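# Close the refrigerator door completely with a Stretch robot

## Task

Get the refrigerator door fully closed so that it stays shut on its own, with the robot not holding it there at the end. Nothing may drop a long way, the door must not be slammed open or closed, and the robot must not topple over or finish leaning.

## Robot and tools

Robot: a Hello Robot Stretch 3 with one arm. It has a two-wheeled base (0.33 m long, 0.34 m wide), a lift that carries the arm up and down a mast, and an arm that telescopes out to the robot's RIGHT. It cannot drive sideways. To move the gripper forward or back, drive the base. Turning on the spot pivots about a point between the wheels, 0.05 m behind the front edge. With the arm in and the wrist folded, a turn sweeps a circle of radius 0.28 m. An unfolded, level gripper reaches past that circle.

Frames: the base frame has its origin on the floor between the drive wheels, with x ahead, y to the left and z up. hand_pose is reported in it, at the point where closed fingertips meet. The odometry frame is the base frame as it stood when the scene began. Headings are positive to the left (counter-clockwise).

Tool execute_actions takes actions, a list run in order. An empty list just returns the current state and images. Each action may hold robot, steps (1 to 450 control steps at 30 per second) and until (an early-exit condition). An action with only steps simply waits.

The robot value is one of three things: a single command; a list of up to 8 commands and {"pause_s": s} waits (at most 15 s each), run one after another; or {"stop": true}, which brakes everything and clears the queue. A command can contain:
- base: exactly one of translate_m (metres, an offset straight ahead from where the base is when that command begins, negative to reverse, magnitude at most 1) or rotate_rad (radians, an offset turn on the spot, positive to the left, magnitude at most 3.2).
- joints: a dict of absolute targets by name. Joints left out keep their old target. lift_m 0 to 1.1 (arm height on the mast). arm_m 0 to 0.52 (extension). wrist_yaw_rad -1.345 to 4.42 (0 along the arm, positive toward the front, 3.0 folded over the base). wrist_pitch_rad -1.57 to 0.451 (negative tips the fingers down). wrist_roll_rad -2.911 to 2.911. gripper_m -0.089 to 0.179 (bigger is wider). head_pan_rad -3.953 to 1.73 (0 is ahead, -1.57 looks along the arm). head_tilt_rad -1.53 to 0.419 (negative looks down).
- contact_limits: {"arm_m": effort %, 1 to 100}. The arm stops with contact_stop when its effort reaches that value. Smaller values are gentler, but too small stops it at once. The limit holds until the next arm_m command.

The base and the joints in one command start together. Motions keep running across later actions and while you think. A new command takes over immediately and discards the rest of any older queue.

until: {"robot": {"status": "ended"}} ends the action once nothing reads moving and no queue is running. You can also compare fields, for example "arm_m": [">", 0.3] or "base_status": ["!=", "moving"]. {"any": {"status": "ended"}} fires when the first motion or queue finishes.

Status words: moving, done, off_target (came to rest short of the goal and may still be pushing), contact_stop (the lift or arm pressed on something and went slack), time_out, stopped, not_commanded, torque_fault (a wrist servo was overloaded and goes limp for 10 s). The result lines give base_status with the distance covered and its goal, joint_goals, joint_status, measured_speeds, and refusals, queue and queue_left. They also give lidar_m (12 ranges in 30-degree sectors, the 1st straight ahead, then counter-clockwise, 0.17 m above the floor), wrist_depth_mm and head_depth_mm (7x7 grids), base_odometry, base_tilt in degrees (forward and right positive), and motor_effort in % with the peak in brackets. A robot.on_its_own line flags goals the robot changed itself, slack or off joints, leaning, or an effort outside its rest range. Lines starting refused: or dropped: name what failed. Each result includes images from head_camera, nav_camera and wrist_camera.

Tool zoom_image: camera (head_camera, nav_camera or wrist_camera) and region [x0, y0, x1, y1] in pixels of that camera's latest image, at most 504 by 504.

Tool finished_scene: scene, the integer number of the current scene. It ends the scene for good, so call it only after every motion has ended and the door is shut on its own.

Speed: the base runs fast (0.30 m/s, 1.9 rad/s) only when lift_m is under 0.30, arm_m under 0.03 and wrist_yaw_rad over 2.54. Otherwise it is held to 0.10 m/s and 0.63 rad/s.

Cautions. Fold or unfold the wrist only with lift_m between 0.32 and 0.95, wrist_pitch_rad at -0.4 and roll near 0. If yaw is below -0.4, keep pitch at -0.5 or lower. Pushing against something rigid with the gripper more than about 0.45 m up can tip the robot. Pushing again after a contact_stop is riskier still, and so is driving while the gripper hooks or presses on something fixed. If base_tilt shows a lean, back the gripper off, undo the last move in small steps, and lower lift_m to about 0.2 if it stays tipped. Push the door gently and steadily, with a low arm contact limit or slow base moves, so it is not slammed. Do not knock items off shelves. Make sure the door stays closed after the gripper is withdrawn.

Each tool is called after ">>>" by a JSON object that holds its "name" and its "arguments", one argument or row to a line.

## Session

>>> {"name": "execute_actions", "arguments": {
  "actions": []
}}

Scene clock: 0.00 s.
robot.base_odometry: x=+0.000 y=+0.000 heading=+0.000 (m, m, rad; robot's odometry frame)
robot.turned_by_wheels: +0.000 (rad since the last result)
robot.turned_by_imu: +0.000 (rad since the last result)
robot.base_tilt: forward=+0.3 right=-0.7 (deg)
robot.lidar_m: 0.93 0.98 1.15 1.12 1.19 1.29 2.83 3.05 3.75 1.12 1.12 0.94
robot.head_depth_mm: 844 851 855 865 871 880 883 / 853 858 865 870 875 886 898 / 859 864 869 877 886 891 898 / 864 866 876 883 892 899 904 / 865 877 881 890 901 905 914 / 874 878 891 893 901 911 915 / 877 889 895 906 912 923 922
robot.base_status: not_commanded
robot.joint_positions: lift_m=+0.377 arm_m=-0.003 wrist_yaw_rad=+3.069 wrist_pitch_rad=-0.396 wrist_roll_rad=-0.014 gripper_m=+0.037 head_pan_rad=+0.003 head_tilt_rad=-0.018
robot.joint_goals: lift_m=+0.377 arm_m=-0.003 wrist_yaw_rad=+3.069 wrist_pitch_rad=-0.396 wrist_roll_rad=-0.014 gripper_m=+0.037 head_pan_rad=+0.003 head_tilt_rad=-0.018
robot.joint_status: lift_m=not_commanded arm_m=not_commanded wrist_yaw_rad=not_commanded wrist_pitch_rad=not_commanded wrist_roll_rad=not_commanded gripper_m=not_commanded head_pan_rad=not_commanded head_tilt_rad=not_commanded
robot.measured_speeds: translate_m=+0.000 rotate_rad=+0.000 lift_m=+0.000 arm_m=+0.000 wrist_yaw_rad=+0.000 wrist_pitch_rad=+0.000 wrist_roll_rad=+0.000 head_pan_rad=+0.000 head_tilt_rad=+0.000
robot: refusals=0 queue=idle queue_left=0
robot.motor_effort: left_wheel=+0 right_wheel=-1 lift_m=+34 arm_m=+0 wrist_yaw_rad=+0 wrist_pitch_rad=+6 wrist_roll_rad=+1 gripper_m=+0 head_pan_rad=+0 head_tilt_rad=+1 (%)
robot.hand_pose: x=-0.0048 y=+0.0844 z=+0.3950 quat_wxyz=(+0.164, +0.693, +0.115, +0.693) (m; robot's base frame)
robot.wrist_depth_mm: - - - - - - - / - - - - - - - / - - - - - - - / - 982 - 937 875 875 864 / 792 786 789 731 732 720 689 / 672 646 652 634 - 592 585 / 569 562 - 549 528 513 508
pictures: head_camera (sideways: a quarter turn clockwise sets it upright), nav_camera (sideways: a quarter turn counterclockwise sets it upright), wrist_camera
Images, in order (width x height): head_camera 896x504, nav_camera 672x504, wrist_camera 644x364.

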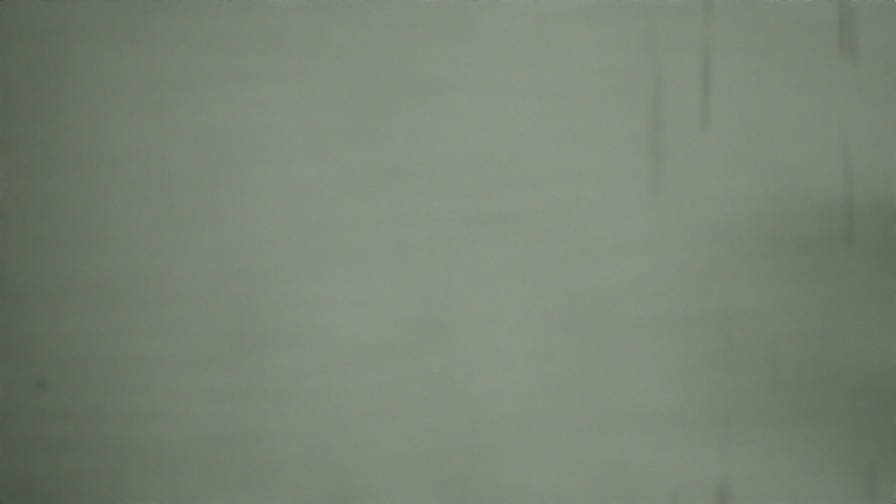

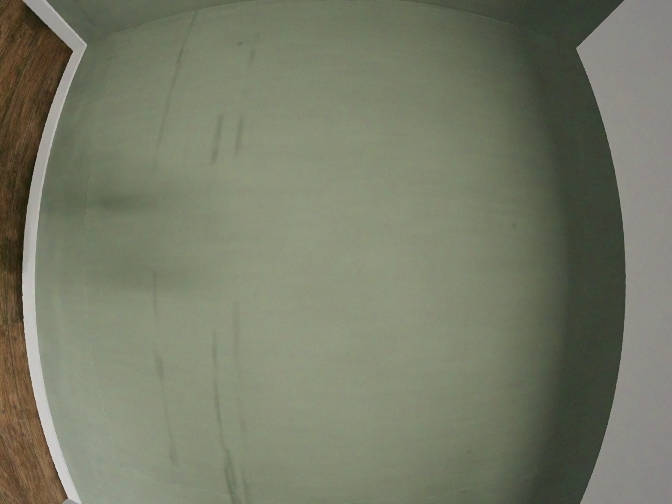

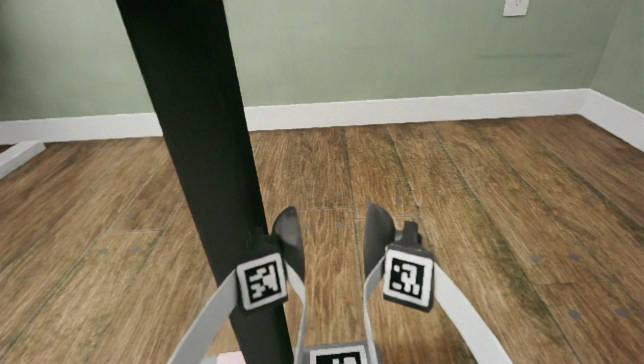

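>>> {"name": "execute_actions", "arguments": {
  "actions": [
    {"robot":{"base":{"rotate_rad":-2.3},"joints":{"lift_m":0.26,"head_tilt_rad":-0.5}},"steps":450,"until":{"robot":{"status":"ended"}}}
  ]
}}

Scene clock: 11.00 s.
robot.base_odometry: x=+0.000 y=+0.000 heading=-2.300 (m, m, rad; robot's odometry frame)
robot.turned_by_wheels: -2.300 (rad since the last result)
robot.turned_by_imu: -2.272 (rad since the last result)
robot.base_tilt: forward=+0.4 right=-0.5 (deg)
robot.lidar_m: 3.66 1.61 1.12 1.00 0.93 0.94 1.19 1.12 1.14 1.29 2.45 2.88
robot.head_depth_mm: 2911 3126 3367 2630 1952 1554 1295 / 3237 3566 3702 2663 1946 1559 1308 / 3636 3994 - 2703 1983 1572 1308 / 3990 - - 2679 1990 1572 1309 / 3746 - - 2722 2019 1582 1316 / 3519 3840 3938 2748 2021 1595 1315 / 3284 3549 3753 2724 2030 1608 1325
robot.base_status: done (rotate_rad -2.2999 of -2.3000)
robot.joint_positions: lift_m=+0.260 arm_m=-0.003 wrist_yaw_rad=+3.069 wrist_pitch_rad=-0.397 wrist_roll_rad=-0.014 gripper_m=+0.037 head_pan_rad=+0.003 head_tilt_rad=-0.495
robot.joint_goals: lift_m=+0.260 arm_m=-0.003 wrist_yaw_rad=+3.069 wrist_pitch_rad=-0.397 wrist_roll_rad=-0.014 gripper_m=+0.037 head_pan_rad=+0.003 head_tilt_rad=-0.500
robot.joint_status: lift_m=done arm_m=not_commanded wrist_yaw_rad=not_commanded wrist_pitch_rad=not_commanded wrist_roll_rad=not_commanded gripper_m=not_commanded head_pan_rad=not_commanded head_tilt_rad=done
robot.measured_speeds: translate_m=+0.000 rotate_rad=+0.000 lift_m=+0.000 arm_m=+0.000 wrist_yaw_rad=+0.000 wrist_pitch_rad=+0.000 wrist_roll_rad=+0.000 head_pan_rad=+0.000 head_tilt_rad=+0.000
robot: refusals=0 queue=done queue_left=0
robot.motor_effort: left_wheel=+2(9) right_wheel=-3(8) lift_m=+31(34) arm_m=+0(0) wrist_yaw_rad=+0(0) wrist_pitch_rad=+7(7) wrist_roll_rad=+1(1) gripper_m=+0(0) head_pan_rad=+0(1) head_tilt_rad=-2(24) (%)
robot.hand_pose: x=-0.0048 y=+0.0843 z=+0.2776 quat_wxyz=(+0.164, +0.693, +0.115, +0.693) (m; robot's base frame)
robot.wrist_depth_mm: 684 748 956 - - 966 - / 716 788 - - - - - / 764 860 956 933 896 869 821 / 743 759 - 711 683 675 649 / 604 608 594 571 588 551 529 / 507 514 - - - 467 450 / 448 - - - 412 399 394
pictures: head_camera (sideways: a quarter turn clockwise sets it upright), nav_camera (sideways: a quarter turn counterclockwise sets it upright), wrist_camera
Images, in order (width x height): head_camera 896x504, nav_camera 672x504, wrist_camera 644x364.

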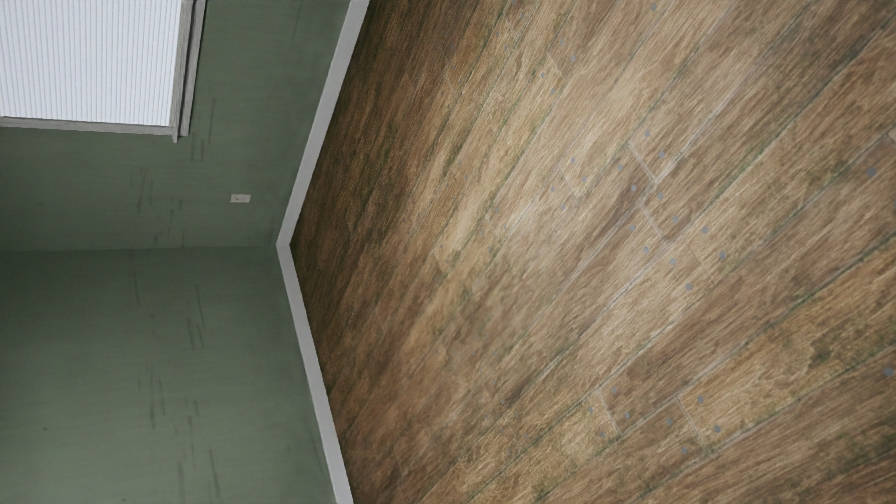

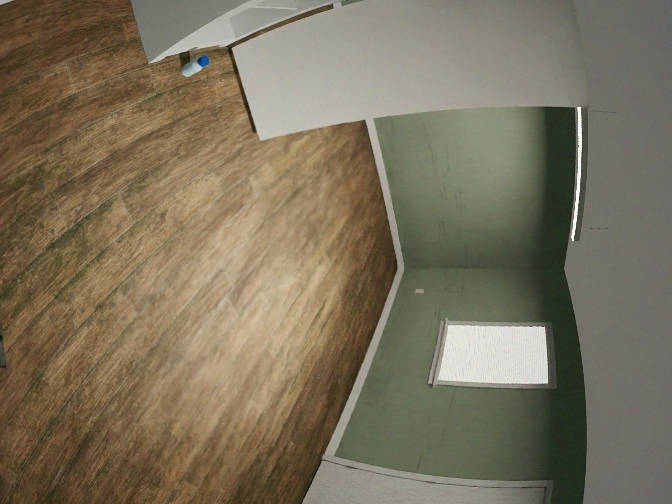

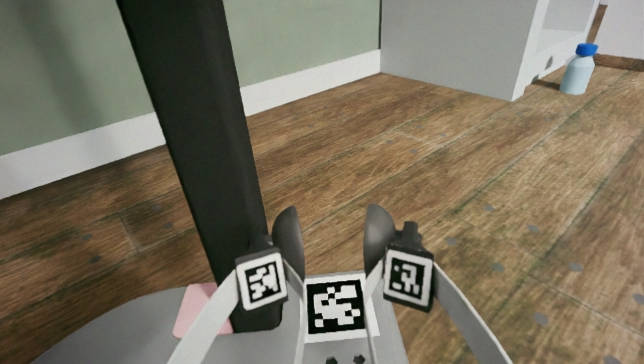

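>>> {"name": "execute_actions", "arguments": {
  "actions": [
    {"robot":[{"base":{"rotate_rad":0.75}},{"base":{"translate_m":0.55}},{"base":{"rotate_rad":1.55},"joints":{"head_pan_rad":-1.57,"head_tilt_rad":-0.9}},{"joints":{"lift_m":0.34}},{"joints":{"wrist_yaw_rad":0,"gripper_m":0.17}}],"steps":450,"until":{"robot":{"status":"ended"}}}
  ]
}}

Scene clock: 30.00 s.
robot.base_odometry: x=+0.011 y=-0.550 heading=+0.000 (m, m, rad; robot's odometry frame)
robot.turned_by_wheels: +2.300 (rad since the last result)
robot.turned_by_imu: +2.271 (rad since the last result)
robot.base_tilt: forward=+0.4 right=-0.8 (deg)
robot.lidar_m: 0.87 0.92 1.33 1.67 1.68 2.57 2.89 3.11 1.08 1.07 0.59 0.78
robot.head_depth_mm: 942 1101 1838 1624 1417 1254 1119 / 948 1106 1320 1570 1414 1249 1145 / 960 1117 1344 1572 1433 1264 - / 964 1126 1365 1586 1440 1282 1143 / 971 1149 1376 1602 1397 1257 1126 / 1001 1138 1296 1496 1287 1264 1134 / 896 1106 1138 849 1052 1262 1132
robot.base_status: done (rotate_rad +1.5499 of +1.5500)
robot.joint_positions: lift_m=+0.340 arm_m=-0.003 wrist_yaw_rad=+0.003 wrist_pitch_rad=-0.397 wrist_roll_rad=-0.014 gripper_m=+0.170 head_pan_rad=-1.563 head_tilt_rad=-0.889
robot.joint_goals: lift_m=+0.340 arm_m=-0.003 wrist_yaw_rad=+0.000 wrist_pitch_rad=-0.397 wrist_roll_rad=-0.014 gripper_m=+0.170 head_pan_rad=-1.570 head_tilt_rad=-0.900
robot.joint_status: lift_m=done arm_m=not_commanded wrist_yaw_rad=done wrist_pitch_rad=not_commanded wrist_roll_rad=not_commanded gripper_m=done head_pan_rad=done head_tilt_rad=done
robot.measured_speeds: translate_m=+0.000 rotate_rad=+0.000 lift_m=+0.000 arm_m=+0.000 wrist_yaw_rad=+0.000 wrist_pitch_rad=+0.000 wrist_roll_rad=+0.000 head_pan_rad=+0.000 head_tilt_rad=+0.000
robot: refusals=0 queue=done queue_left=0
robot.motor_effort: left_wheel=-2(7) right_wheel=+2(10) lift_m=+37(39) arm_m=-1(1) wrist_yaw_rad=-2(4) wrist_pitch_rad=+7(7) wrist_roll_rad=+1(1) gripper_m=+0(98) head_pan_rad=-2(35) head_tilt_rad=-3(25) (%)
robot.hand_pose: x=-0.0209 y=-0.3692 z=+0.3573 quat_wxyz=(+0.699, +0.142, -0.688, -0.138) (m; robot's base frame)
robot.wrist_depth_mm: 733 743 770 750 724 737 - / 340 810 804 813 786 - - / 340 861 876 874 883 994 - / 347 635 738 884 826 824 808 / 378 448 651 683 673 667 653 / 430 - 585 578 572 565 561 / 491 494 511 505 490 482 471
pictures: head_camera (sideways: a quarter turn clockwise sets it upright), nav_camera (sideways: a quarter turn counterclockwise sets it upright), wrist_camera
Images, in order (width x height): head_camera 896x504, nav_camera 672x504, wrist_camera 644x364.

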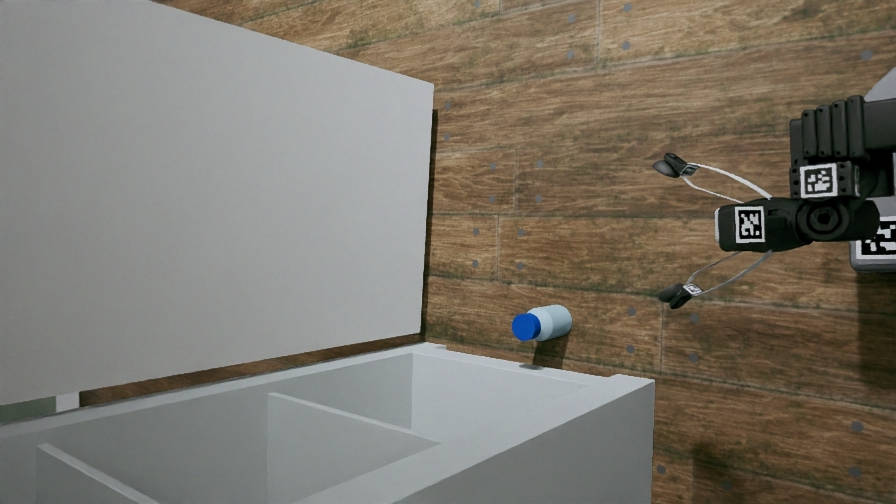

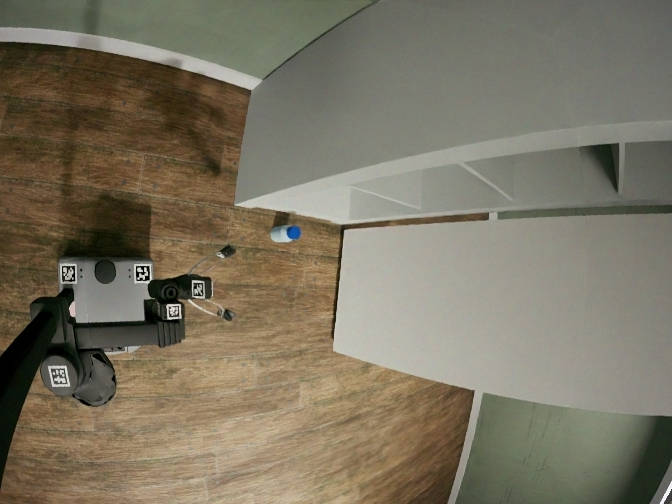

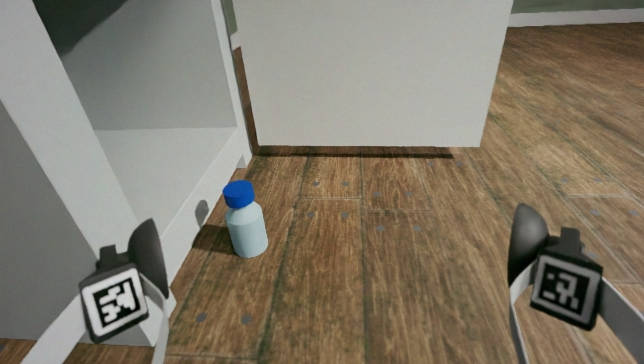

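>>> {"name": "execute_actions", "arguments": {
  "actions": [
    {"robot":{"base":{"translate_m":0.165},"joints":{"lift_m":0.07,"arm_m":0.22,"gripper_m":0.13}},"steps":450,"until":{"robot":{"status":"ended"}}}
  ]
}}

Scene clock: 37.70 s.
robot.base_odometry: x=+0.176 y=-0.550 heading=+0.000 (m, m, rad; robot's odometry frame)
robot.turned_by_wheels: +0.000 (rad since the last result)
robot.turned_by_imu: +0.000 (rad since the last result)
robot.base_tilt: forward=+0.5 right=-0.7 (deg)
robot.lidar_m: 0.70 0.74 1.08 1.66 1.76 2.55 3.07 3.26 1.10 0.54 0.55 0.71
robot.head_depth_mm: 969 1117 1332 1557 1418 1248 1121 / 970 1127 1347 1568 1409 1257 1138 / 974 1141 1365 1604 1425 1274 1146 / 989 1174 1425 1611 1405 1230 1145 / 948 1136 1165 912 1112 1255 1130 / 489 541 634 799 1067 1270 1126 / 453 530 638 803 1081 1260 1129
robot.base_status: done (translate_m +0.1650 of +0.1650)
robot.joint_positions: lift_m=+0.070 arm_m=+0.220 wrist_yaw_rad=+0.001 wrist_pitch_rad=-0.397 wrist_roll_rad=-0.014 gripper_m=+0.130 head_pan_rad=-1.563 head_tilt_rad=-0.889
robot.joint_goals: lift_m=+0.070 arm_m=+0.220 wrist_yaw_rad=+0.000 wrist_pitch_rad=-0.397 wrist_roll_rad=-0.014 gripper_m=+0.130 head_pan_rad=-1.570 head_tilt_rad=-0.900
robot.joint_status: lift_m=done arm_m=done wrist_yaw_rad=done wrist_pitch_rad=not_commanded wrist_roll_rad=not_commanded gripper_m=done head_pan_rad=done head_tilt_rad=done
robot.measured_speeds: translate_m=+0.000 rotate_rad=+0.000 lift_m=+0.000 arm_m=+0.000 wrist_yaw_rad=+0.000 wrist_pitch_rad=+0.000 wrist_roll_rad=+0.000 head_pan_rad=+0.000 head_tilt_rad=+0.000
robot: refusals=0 queue=done queue_left=0
robot.motor_effort: left_wheel=-2(2) right_wheel=+2(7) lift_m=+30(36) arm_m=+5(7) wrist_yaw_rad=-2(3) wrist_pitch_rad=+7(7) wrist_roll_rad=+1(0) gripper_m=-1(95) head_pan_rad=-2(2) head_tilt_rad=-5(5) (%)
robot.hand_pose: x=-0.0212 y=-0.5916 z=+0.0875 quat_wxyz=(+0.698, +0.141, -0.688, -0.138) (m; robot's base frame)
robot.wrist_depth_mm: 543 529 516 567 553 527 512 / 323 299 354 251 601 583 564 / 191 213 337 264 459 446 435 / 143 193 360 292 357 348 340 / 146 181 306 297 289 294 276 / 147 170 253 249 243 - 235 / 146 203 217 216 211 205 202
pictures: head_camera (sideways: a quarter turn clockwise sets it upright), nav_camera (sideways: a quarter turn counterclockwise sets it upright), wrist_camera
Images, in order (width x height): head_camera 896x504, nav_camera 672x504, wrist_camera 644x364.

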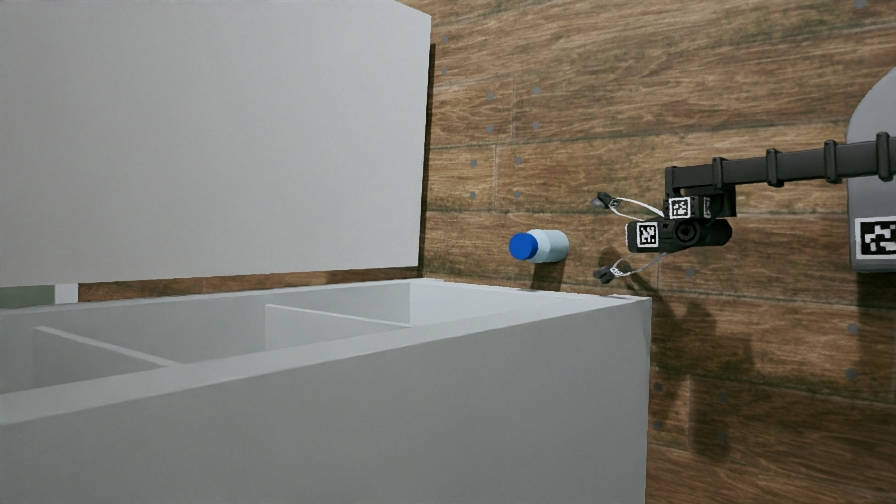

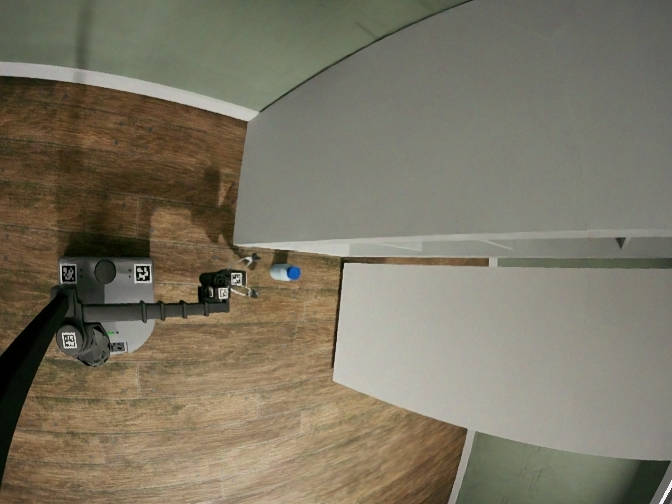

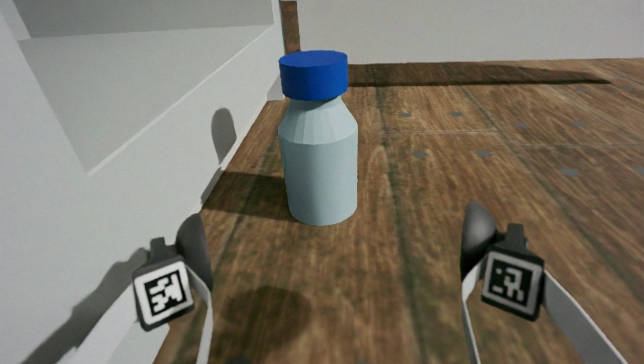

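>>> {"name": "execute_actions", "arguments": {
  "actions": [
    {"robot":[{"joints":{"lift_m":0.045,"arm_m":0.365}},{"joints":{"gripper_m":0.02}},{"joints":{"lift_m":0.06}},{"joints":{"arm_m":0.02}}],"steps":450,"until":{"robot":{"status":"ended"}}}
  ]
}}

Scene clock: 49.00 s.
robot.base_odometry: x=+0.176 y=-0.550 heading=+0.000 (m, m, rad; robot's odometry frame)
robot.turned_by_wheels: +0.000 (rad since the last result)
robot.turned_by_imu: +0.000 (rad since the last result)
robot.base_tilt: forward=+0.5 right=-0.8 (deg)
robot.lidar_m: 0.70 0.75 1.08 1.66 1.76 2.56 3.07 3.27 1.10 0.54 0.55 0.72
robot.head_depth_mm: 958 1119 1341 1561 1402 1249 1122 / 965 1127 1349 1583 1414 1252 1144 / 975 1139 1373 1598 1430 1256 - / 987 1177 1413 1607 1427 1239 1142 / 952 1130 1171 902 1112 1263 1131 / 489 544 633 797 1070 1265 1132 / 452 531 640 803 1082 1271 1131
robot.base_status: done (translate_m +0.1650 of +0.1650)
robot.joint_positions: lift_m=+0.060 arm_m=+0.059 wrist_yaw_rad=+0.001 wrist_pitch_rad=-0.411 wrist_roll_rad=-0.014 gripper_m=+0.021 head_pan_rad=-1.563 head_tilt_rad=-0.889
robot.joint_goals: lift_m=+0.060 arm_m=+0.059 wrist_yaw_rad=+0.000 wrist_pitch_rad=-0.411 wrist_roll_rad=-0.014 gripper_m=+0.020 head_pan_rad=-1.570 head_tilt_rad=-0.900
robot.joint_status: lift_m=done arm_m=contact_stop wrist_yaw_rad=done wrist_pitch_rad=not_commanded wrist_roll_rad=not_commanded gripper_m=done head_pan_rad=done head_tilt_rad=done
robot.measured_speeds: translate_m=+0.000 rotate_rad=+0.000 lift_m=+0.003 arm_m=+0.012 wrist_yaw_rad=+0.000 wrist_pitch_rad=+0.024 wrist_roll_rad=+0.000 head_pan_rad=+0.000 head_tilt_rad=+0.000
robot: refusals=0 queue=dropped queue_left=0
robot.on_its_own: arm_m is slack since a contact_stop, until your next command for it (your +0.020 is given up)
robot.motor_effort: left_wheel=-2(2) right_wheel=+2(3) lift_m=+24(41) arm_m=-10(26) wrist_yaw_rad=-1(3) wrist_pitch_rad=+12(25) wrist_roll_rad=+1(1) gripper_m=-18(98) head_pan_rad=-1(2) head_tilt_rad=-4(4) (%)
robot.hand_pose: x=-0.0213 y=-0.4297 z=+0.0745 quat_wxyz=(+0.697, +0.146, -0.687, -0.143) (m; robot's base frame)
robot.wrist_depth_mm: 195 210 475 702 688 664 737 / 215 219 338 117 555 574 546 / 237 239 371 112 406 418 399 / 266 259 332 127 319 321 316 / 287 280 279 126 133 265 260 / 248 244 - 136 150 225 220 / 211 210 204 152 192 196 191
pictures: head_camera (sideways: a quarter turn clockwise sets it upright), nav_camera (sideways: a quarter turn counterclockwise sets it upright), wrist_camera
ARM HIT: the arm struck its own base hard.
Images, in order (width x height): head_camera 896x504, nav_camera 672x504, wrist_camera 644x364.

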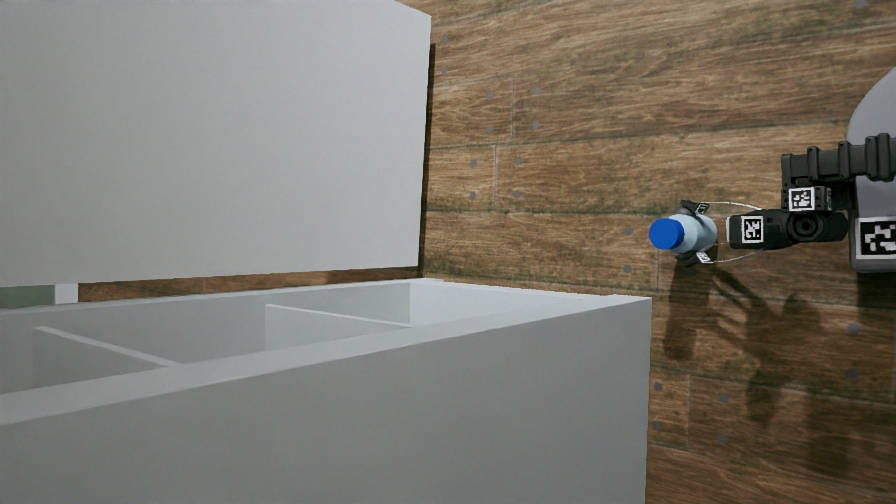

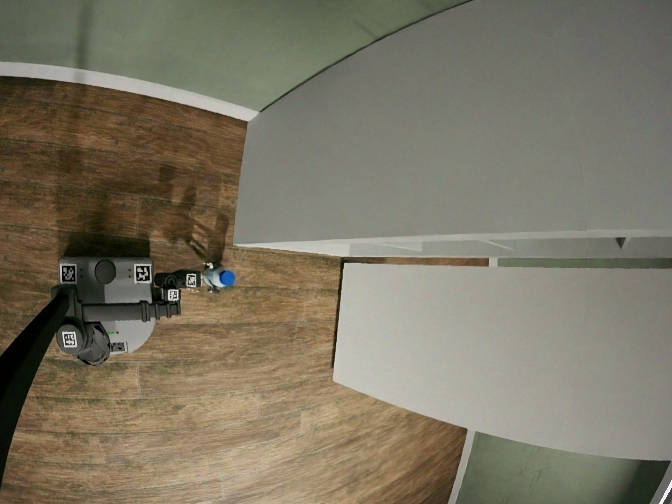

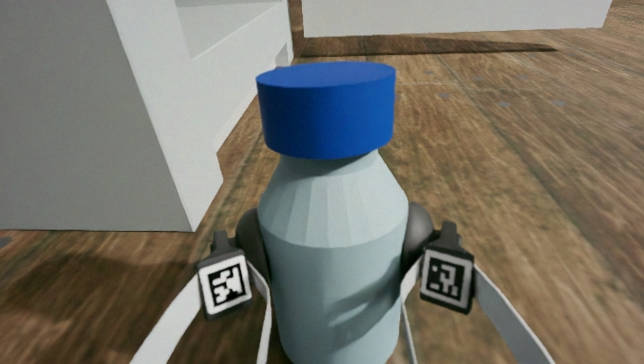

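>>> {"name": "execute_actions", "arguments": {
  "actions": [
    {"robot":[{"base":{"translate_m":0.1},"joints":{"arm_m":0.065}},{"joints":{"lift_m":0.047}},{"joints":{"gripper_m":0.13}},{"joints":{"lift_m":0.34}},{"base":{"translate_m":-1},"joints":{"arm_m":0,"wrist_yaw_rad":3,"gripper_m":0}}],"steps":450,"until":{"robot":{"wrist_yaw_rad":[">",2.95]}}},
    {"robot":{"joints":{"lift_m":0.26,"head_pan_rad":-0.3}},"steps":450,"until":{"robot":{"status":"ended"}}},
    {"robot":[{"base":{"rotate_rad":-1.65}},{"base":{"translate_m":0.8}},{"base":{"translate_m":0.75}},{"base":{"rotate_rad":1.65}},{"base":{"translate_m":0.52}},{"base":{"rotate_rad":1.57}}],"steps":450,"until":{"robot":{"status":"ended"}}},
    {"steps":200,"until":{"robot":{"status":"ended"}}}
  ]
}}

Scene clock: 95.60 s.
robot.base_odometry: x=-0.326 y=-2.095 heading=+1.570 (m, m, rad; robot's odometry frame)
robot.turned_by_wheels: +1.570 (rad since the last result)
robot.turned_by_imu: +1.551 (rad since the last result)
robot.base_tilt: forward=+0.4 right=-0.8 (deg)
robot.lidar_m: 0.43 2.93 2.78 2.72 2.08 1.59 1.55 1.43 1.09 1.06 0.56 0.44
robot.head_depth_mm: 402 475 582 750 1099 1256 1112 / 391 460 558 712 986 1254 1120 / 382 447 540 680 923 1230 1120 / 370 433 519 652 868 1208 1127 / 362 420 501 622 816 1187 1126 / 353 408 484 596 776 1204 1133 / 345 398 469 554 773 1263 1130
robot.base_status: done (rotate_rad +1.5699 of +1.5700)
robot.joint_positions: lift_m=+0.260 arm_m=+0.000 wrist_yaw_rad=+2.999 wrist_pitch_rad=-0.405 wrist_roll_rad=-0.014 gripper_m=+0.000 head_pan_rad=-0.307 head_tilt_rad=-0.890
robot.joint_goals: lift_m=+0.260 arm_m=+0.000 wrist_yaw_rad=+3.000 wrist_pitch_rad=-0.405 wrist_roll_rad=-0.014 gripper_m=+0.000 head_pan_rad=-0.300 head_tilt_rad=-0.900
robot.joint_status: lift_m=done arm_m=done wrist_yaw_rad=done wrist_pitch_rad=not_commanded wrist_roll_rad=not_commanded gripper_m=done head_pan_rad=done head_tilt_rad=done
robot.measured_speeds: translate_m=+0.000 rotate_rad=+0.000 lift_m=+0.000 arm_m=+0.000 wrist_yaw_rad=+0.000 wrist_pitch_rad=+0.000 wrist_roll_rad=+0.000 head_pan_rad=+0.000 head_tilt_rad=+0.000
robot: refusals=0 queue=done queue_left=0
robot.motor_effort: left_wheel=-1(9) right_wheel=+2(12) lift_m=+31(38) arm_m=-5(6) wrist_yaw_rad=+2(4) wrist_pitch_rad=+10(25) wrist_roll_rad=+1(1) gripper_m=-3(95) head_pan_rad=+3(32) head_tilt_rad=-4(4) (%)
robot.hand_pose: x=+0.0109 y=+0.0784 z=+0.2757 quat_wxyz=(+0.191, +0.696, +0.094, +0.686) (m; robot's base frame)
robot.wrist_depth_mm: - - - - - - - / - - - - - - - / - - 970 906 874 849 834 / 763 742 713 710 679 661 645 / 612 596 573 - 557 543 526 / 506 506 - - 473 458 448 / 448 - - - 401 403 391
pictures: head_camera (sideways: a quarter turn clockwise sets it upright), nav_camera (sideways: a quarter turn counterclockwise sets it upright), wrist_camera
Images, in order (width x height): head_camera 896x504, nav_camera 672x504, wrist_camera 644x364.

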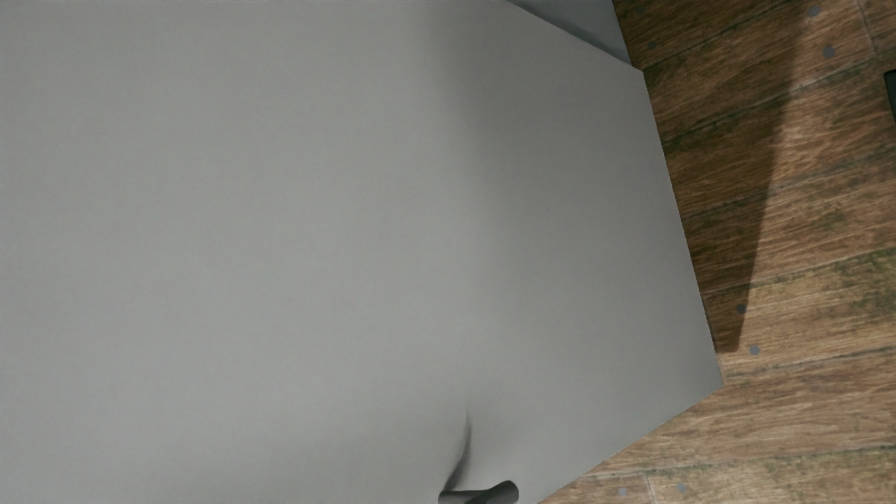

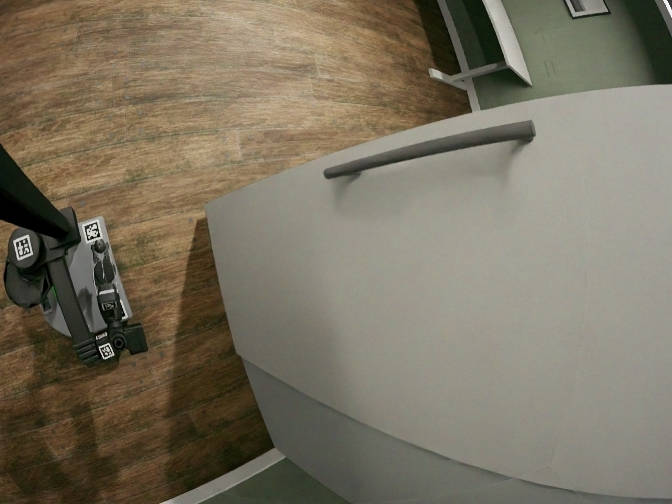

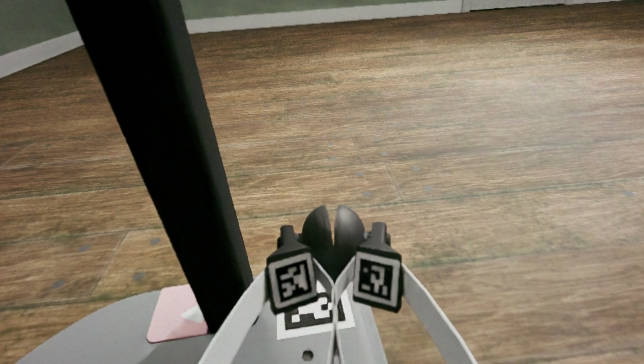

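>>> {"name": "execute_actions", "arguments": {
  "actions": [
    {"robot":[{"base":{"translate_m":0.28},"joints":{"head_pan_rad":-1.57}},{"joints":{"arm_m":0.04}},{"base":{"translate_m":0.55}},{"joints":{"arm_m":0.1}},{"joints":{"arm_m":0.16}},{"joints":{"arm_m":0.21}}],"steps":450,"until":{"robot":{"status":"ended"}}}
  ]
}}

Scene clock: 115.70 s.
robot.base_odometry: x=-0.325 y=-1.265 heading=+1.570 (m, m, rad; robot's odometry frame)
robot.turned_by_wheels: +0.000 (rad since the last result)
robot.turned_by_imu: +0.000 (rad since the last result)
robot.base_tilt: forward=+0.4 right=-0.9 (deg)
robot.lidar_m: 2.40 2.15 2.72 2.67 2.82 2.43 2.37 1.50 0.49 0.48 0.51 1.67
robot.head_depth_mm: 408 474 569 711 945 1232 1119 / 408 476 568 711 949 1232 1143 / 409 478 573 713 950 1225 1142 / 410 479 575 721 938 1237 1144 / 411 479 576 721 965 1235 1121 / 412 483 578 728 1362 1254 1129 / 413 460 564 1612 1443 1271 1130
robot.base_status: done (translate_m +0.5500 of +0.5500)
robot.joint_positions: lift_m=+0.260 arm_m=+0.210 wrist_yaw_rad=+2.998 wrist_pitch_rad=-0.405 wrist_roll_rad=-0.014 gripper_m=+0.000 head_pan_rad=-1.564 head_tilt_rad=-0.890
robot.joint_goals: lift_m=+0.260 arm_m=+0.210 wrist_yaw_rad=+3.000 wrist_pitch_rad=-0.405 wrist_roll_rad=-0.014 gripper_m=+0.000 head_pan_rad=-1.570 head_tilt_rad=-0.900
robot.joint_status: lift_m=done arm_m=done wrist_yaw_rad=done wrist_pitch_rad=not_commanded wrist_roll_rad=not_commanded gripper_m=done head_pan_rad=done head_tilt_rad=done
robot.measured_speeds: translate_m=+0.000 rotate_rad=+0.000 lift_m=+0.000 arm_m=+0.000 wrist_yaw_rad=+0.000 wrist_pitch_rad=+0.000 wrist_roll_rad=+0.000 head_pan_rad=+0.000 head_tilt_rad=+0.000
robot: refusals=0 queue=done queue_left=0
robot.motor_effort: left_wheel=+0(15) right_wheel=-1(18) lift_m=+31(31) arm_m=+5(5) wrist_yaw_rad=+3(12) wrist_pitch_rad=+10(10) wrist_roll_rad=+1(1) gripper_m=-2(2) head_pan_rad=-2(30) head_tilt_rad=-4(4) (%)
robot.hand_pose: x=+0.0111 y=-0.1309 z=+0.2758 quat_wxyz=(+0.191, +0.696, +0.094, +0.686) (m; robot's base frame)
robot.wrist_depth_mm: - - - - - - - / - - - - - - - / - - 963 928 878 847 836 / 782 784 - 698 683 658 645 / 618 - - - 563 539 531 / 520 - - - 478 460 451 / - - - - 400 396 388
pictures: head_camera (sideways: a quarter turn clockwise sets it upright), nav_camera (sideways: a quarter turn counterclockwise sets it upright), wrist_camera
Images, in order (width x height): head_camera 896x504, nav_camera 672x504, wrist_camera 644x364.

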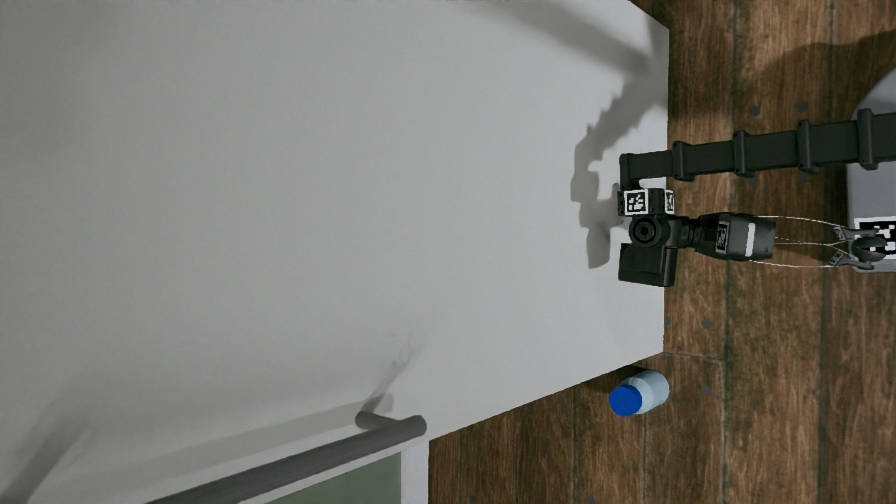

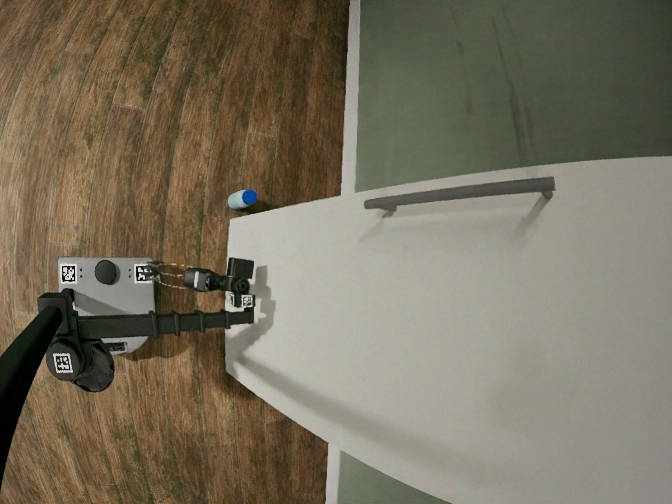

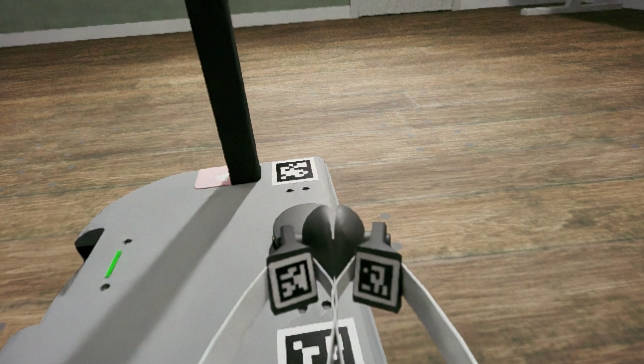

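The door already closed itself and sits parallel to the floorboards.

>>> {"name": "finished_scene", "arguments": {
  "scene": 1
}}

The scene is finished: the task was done.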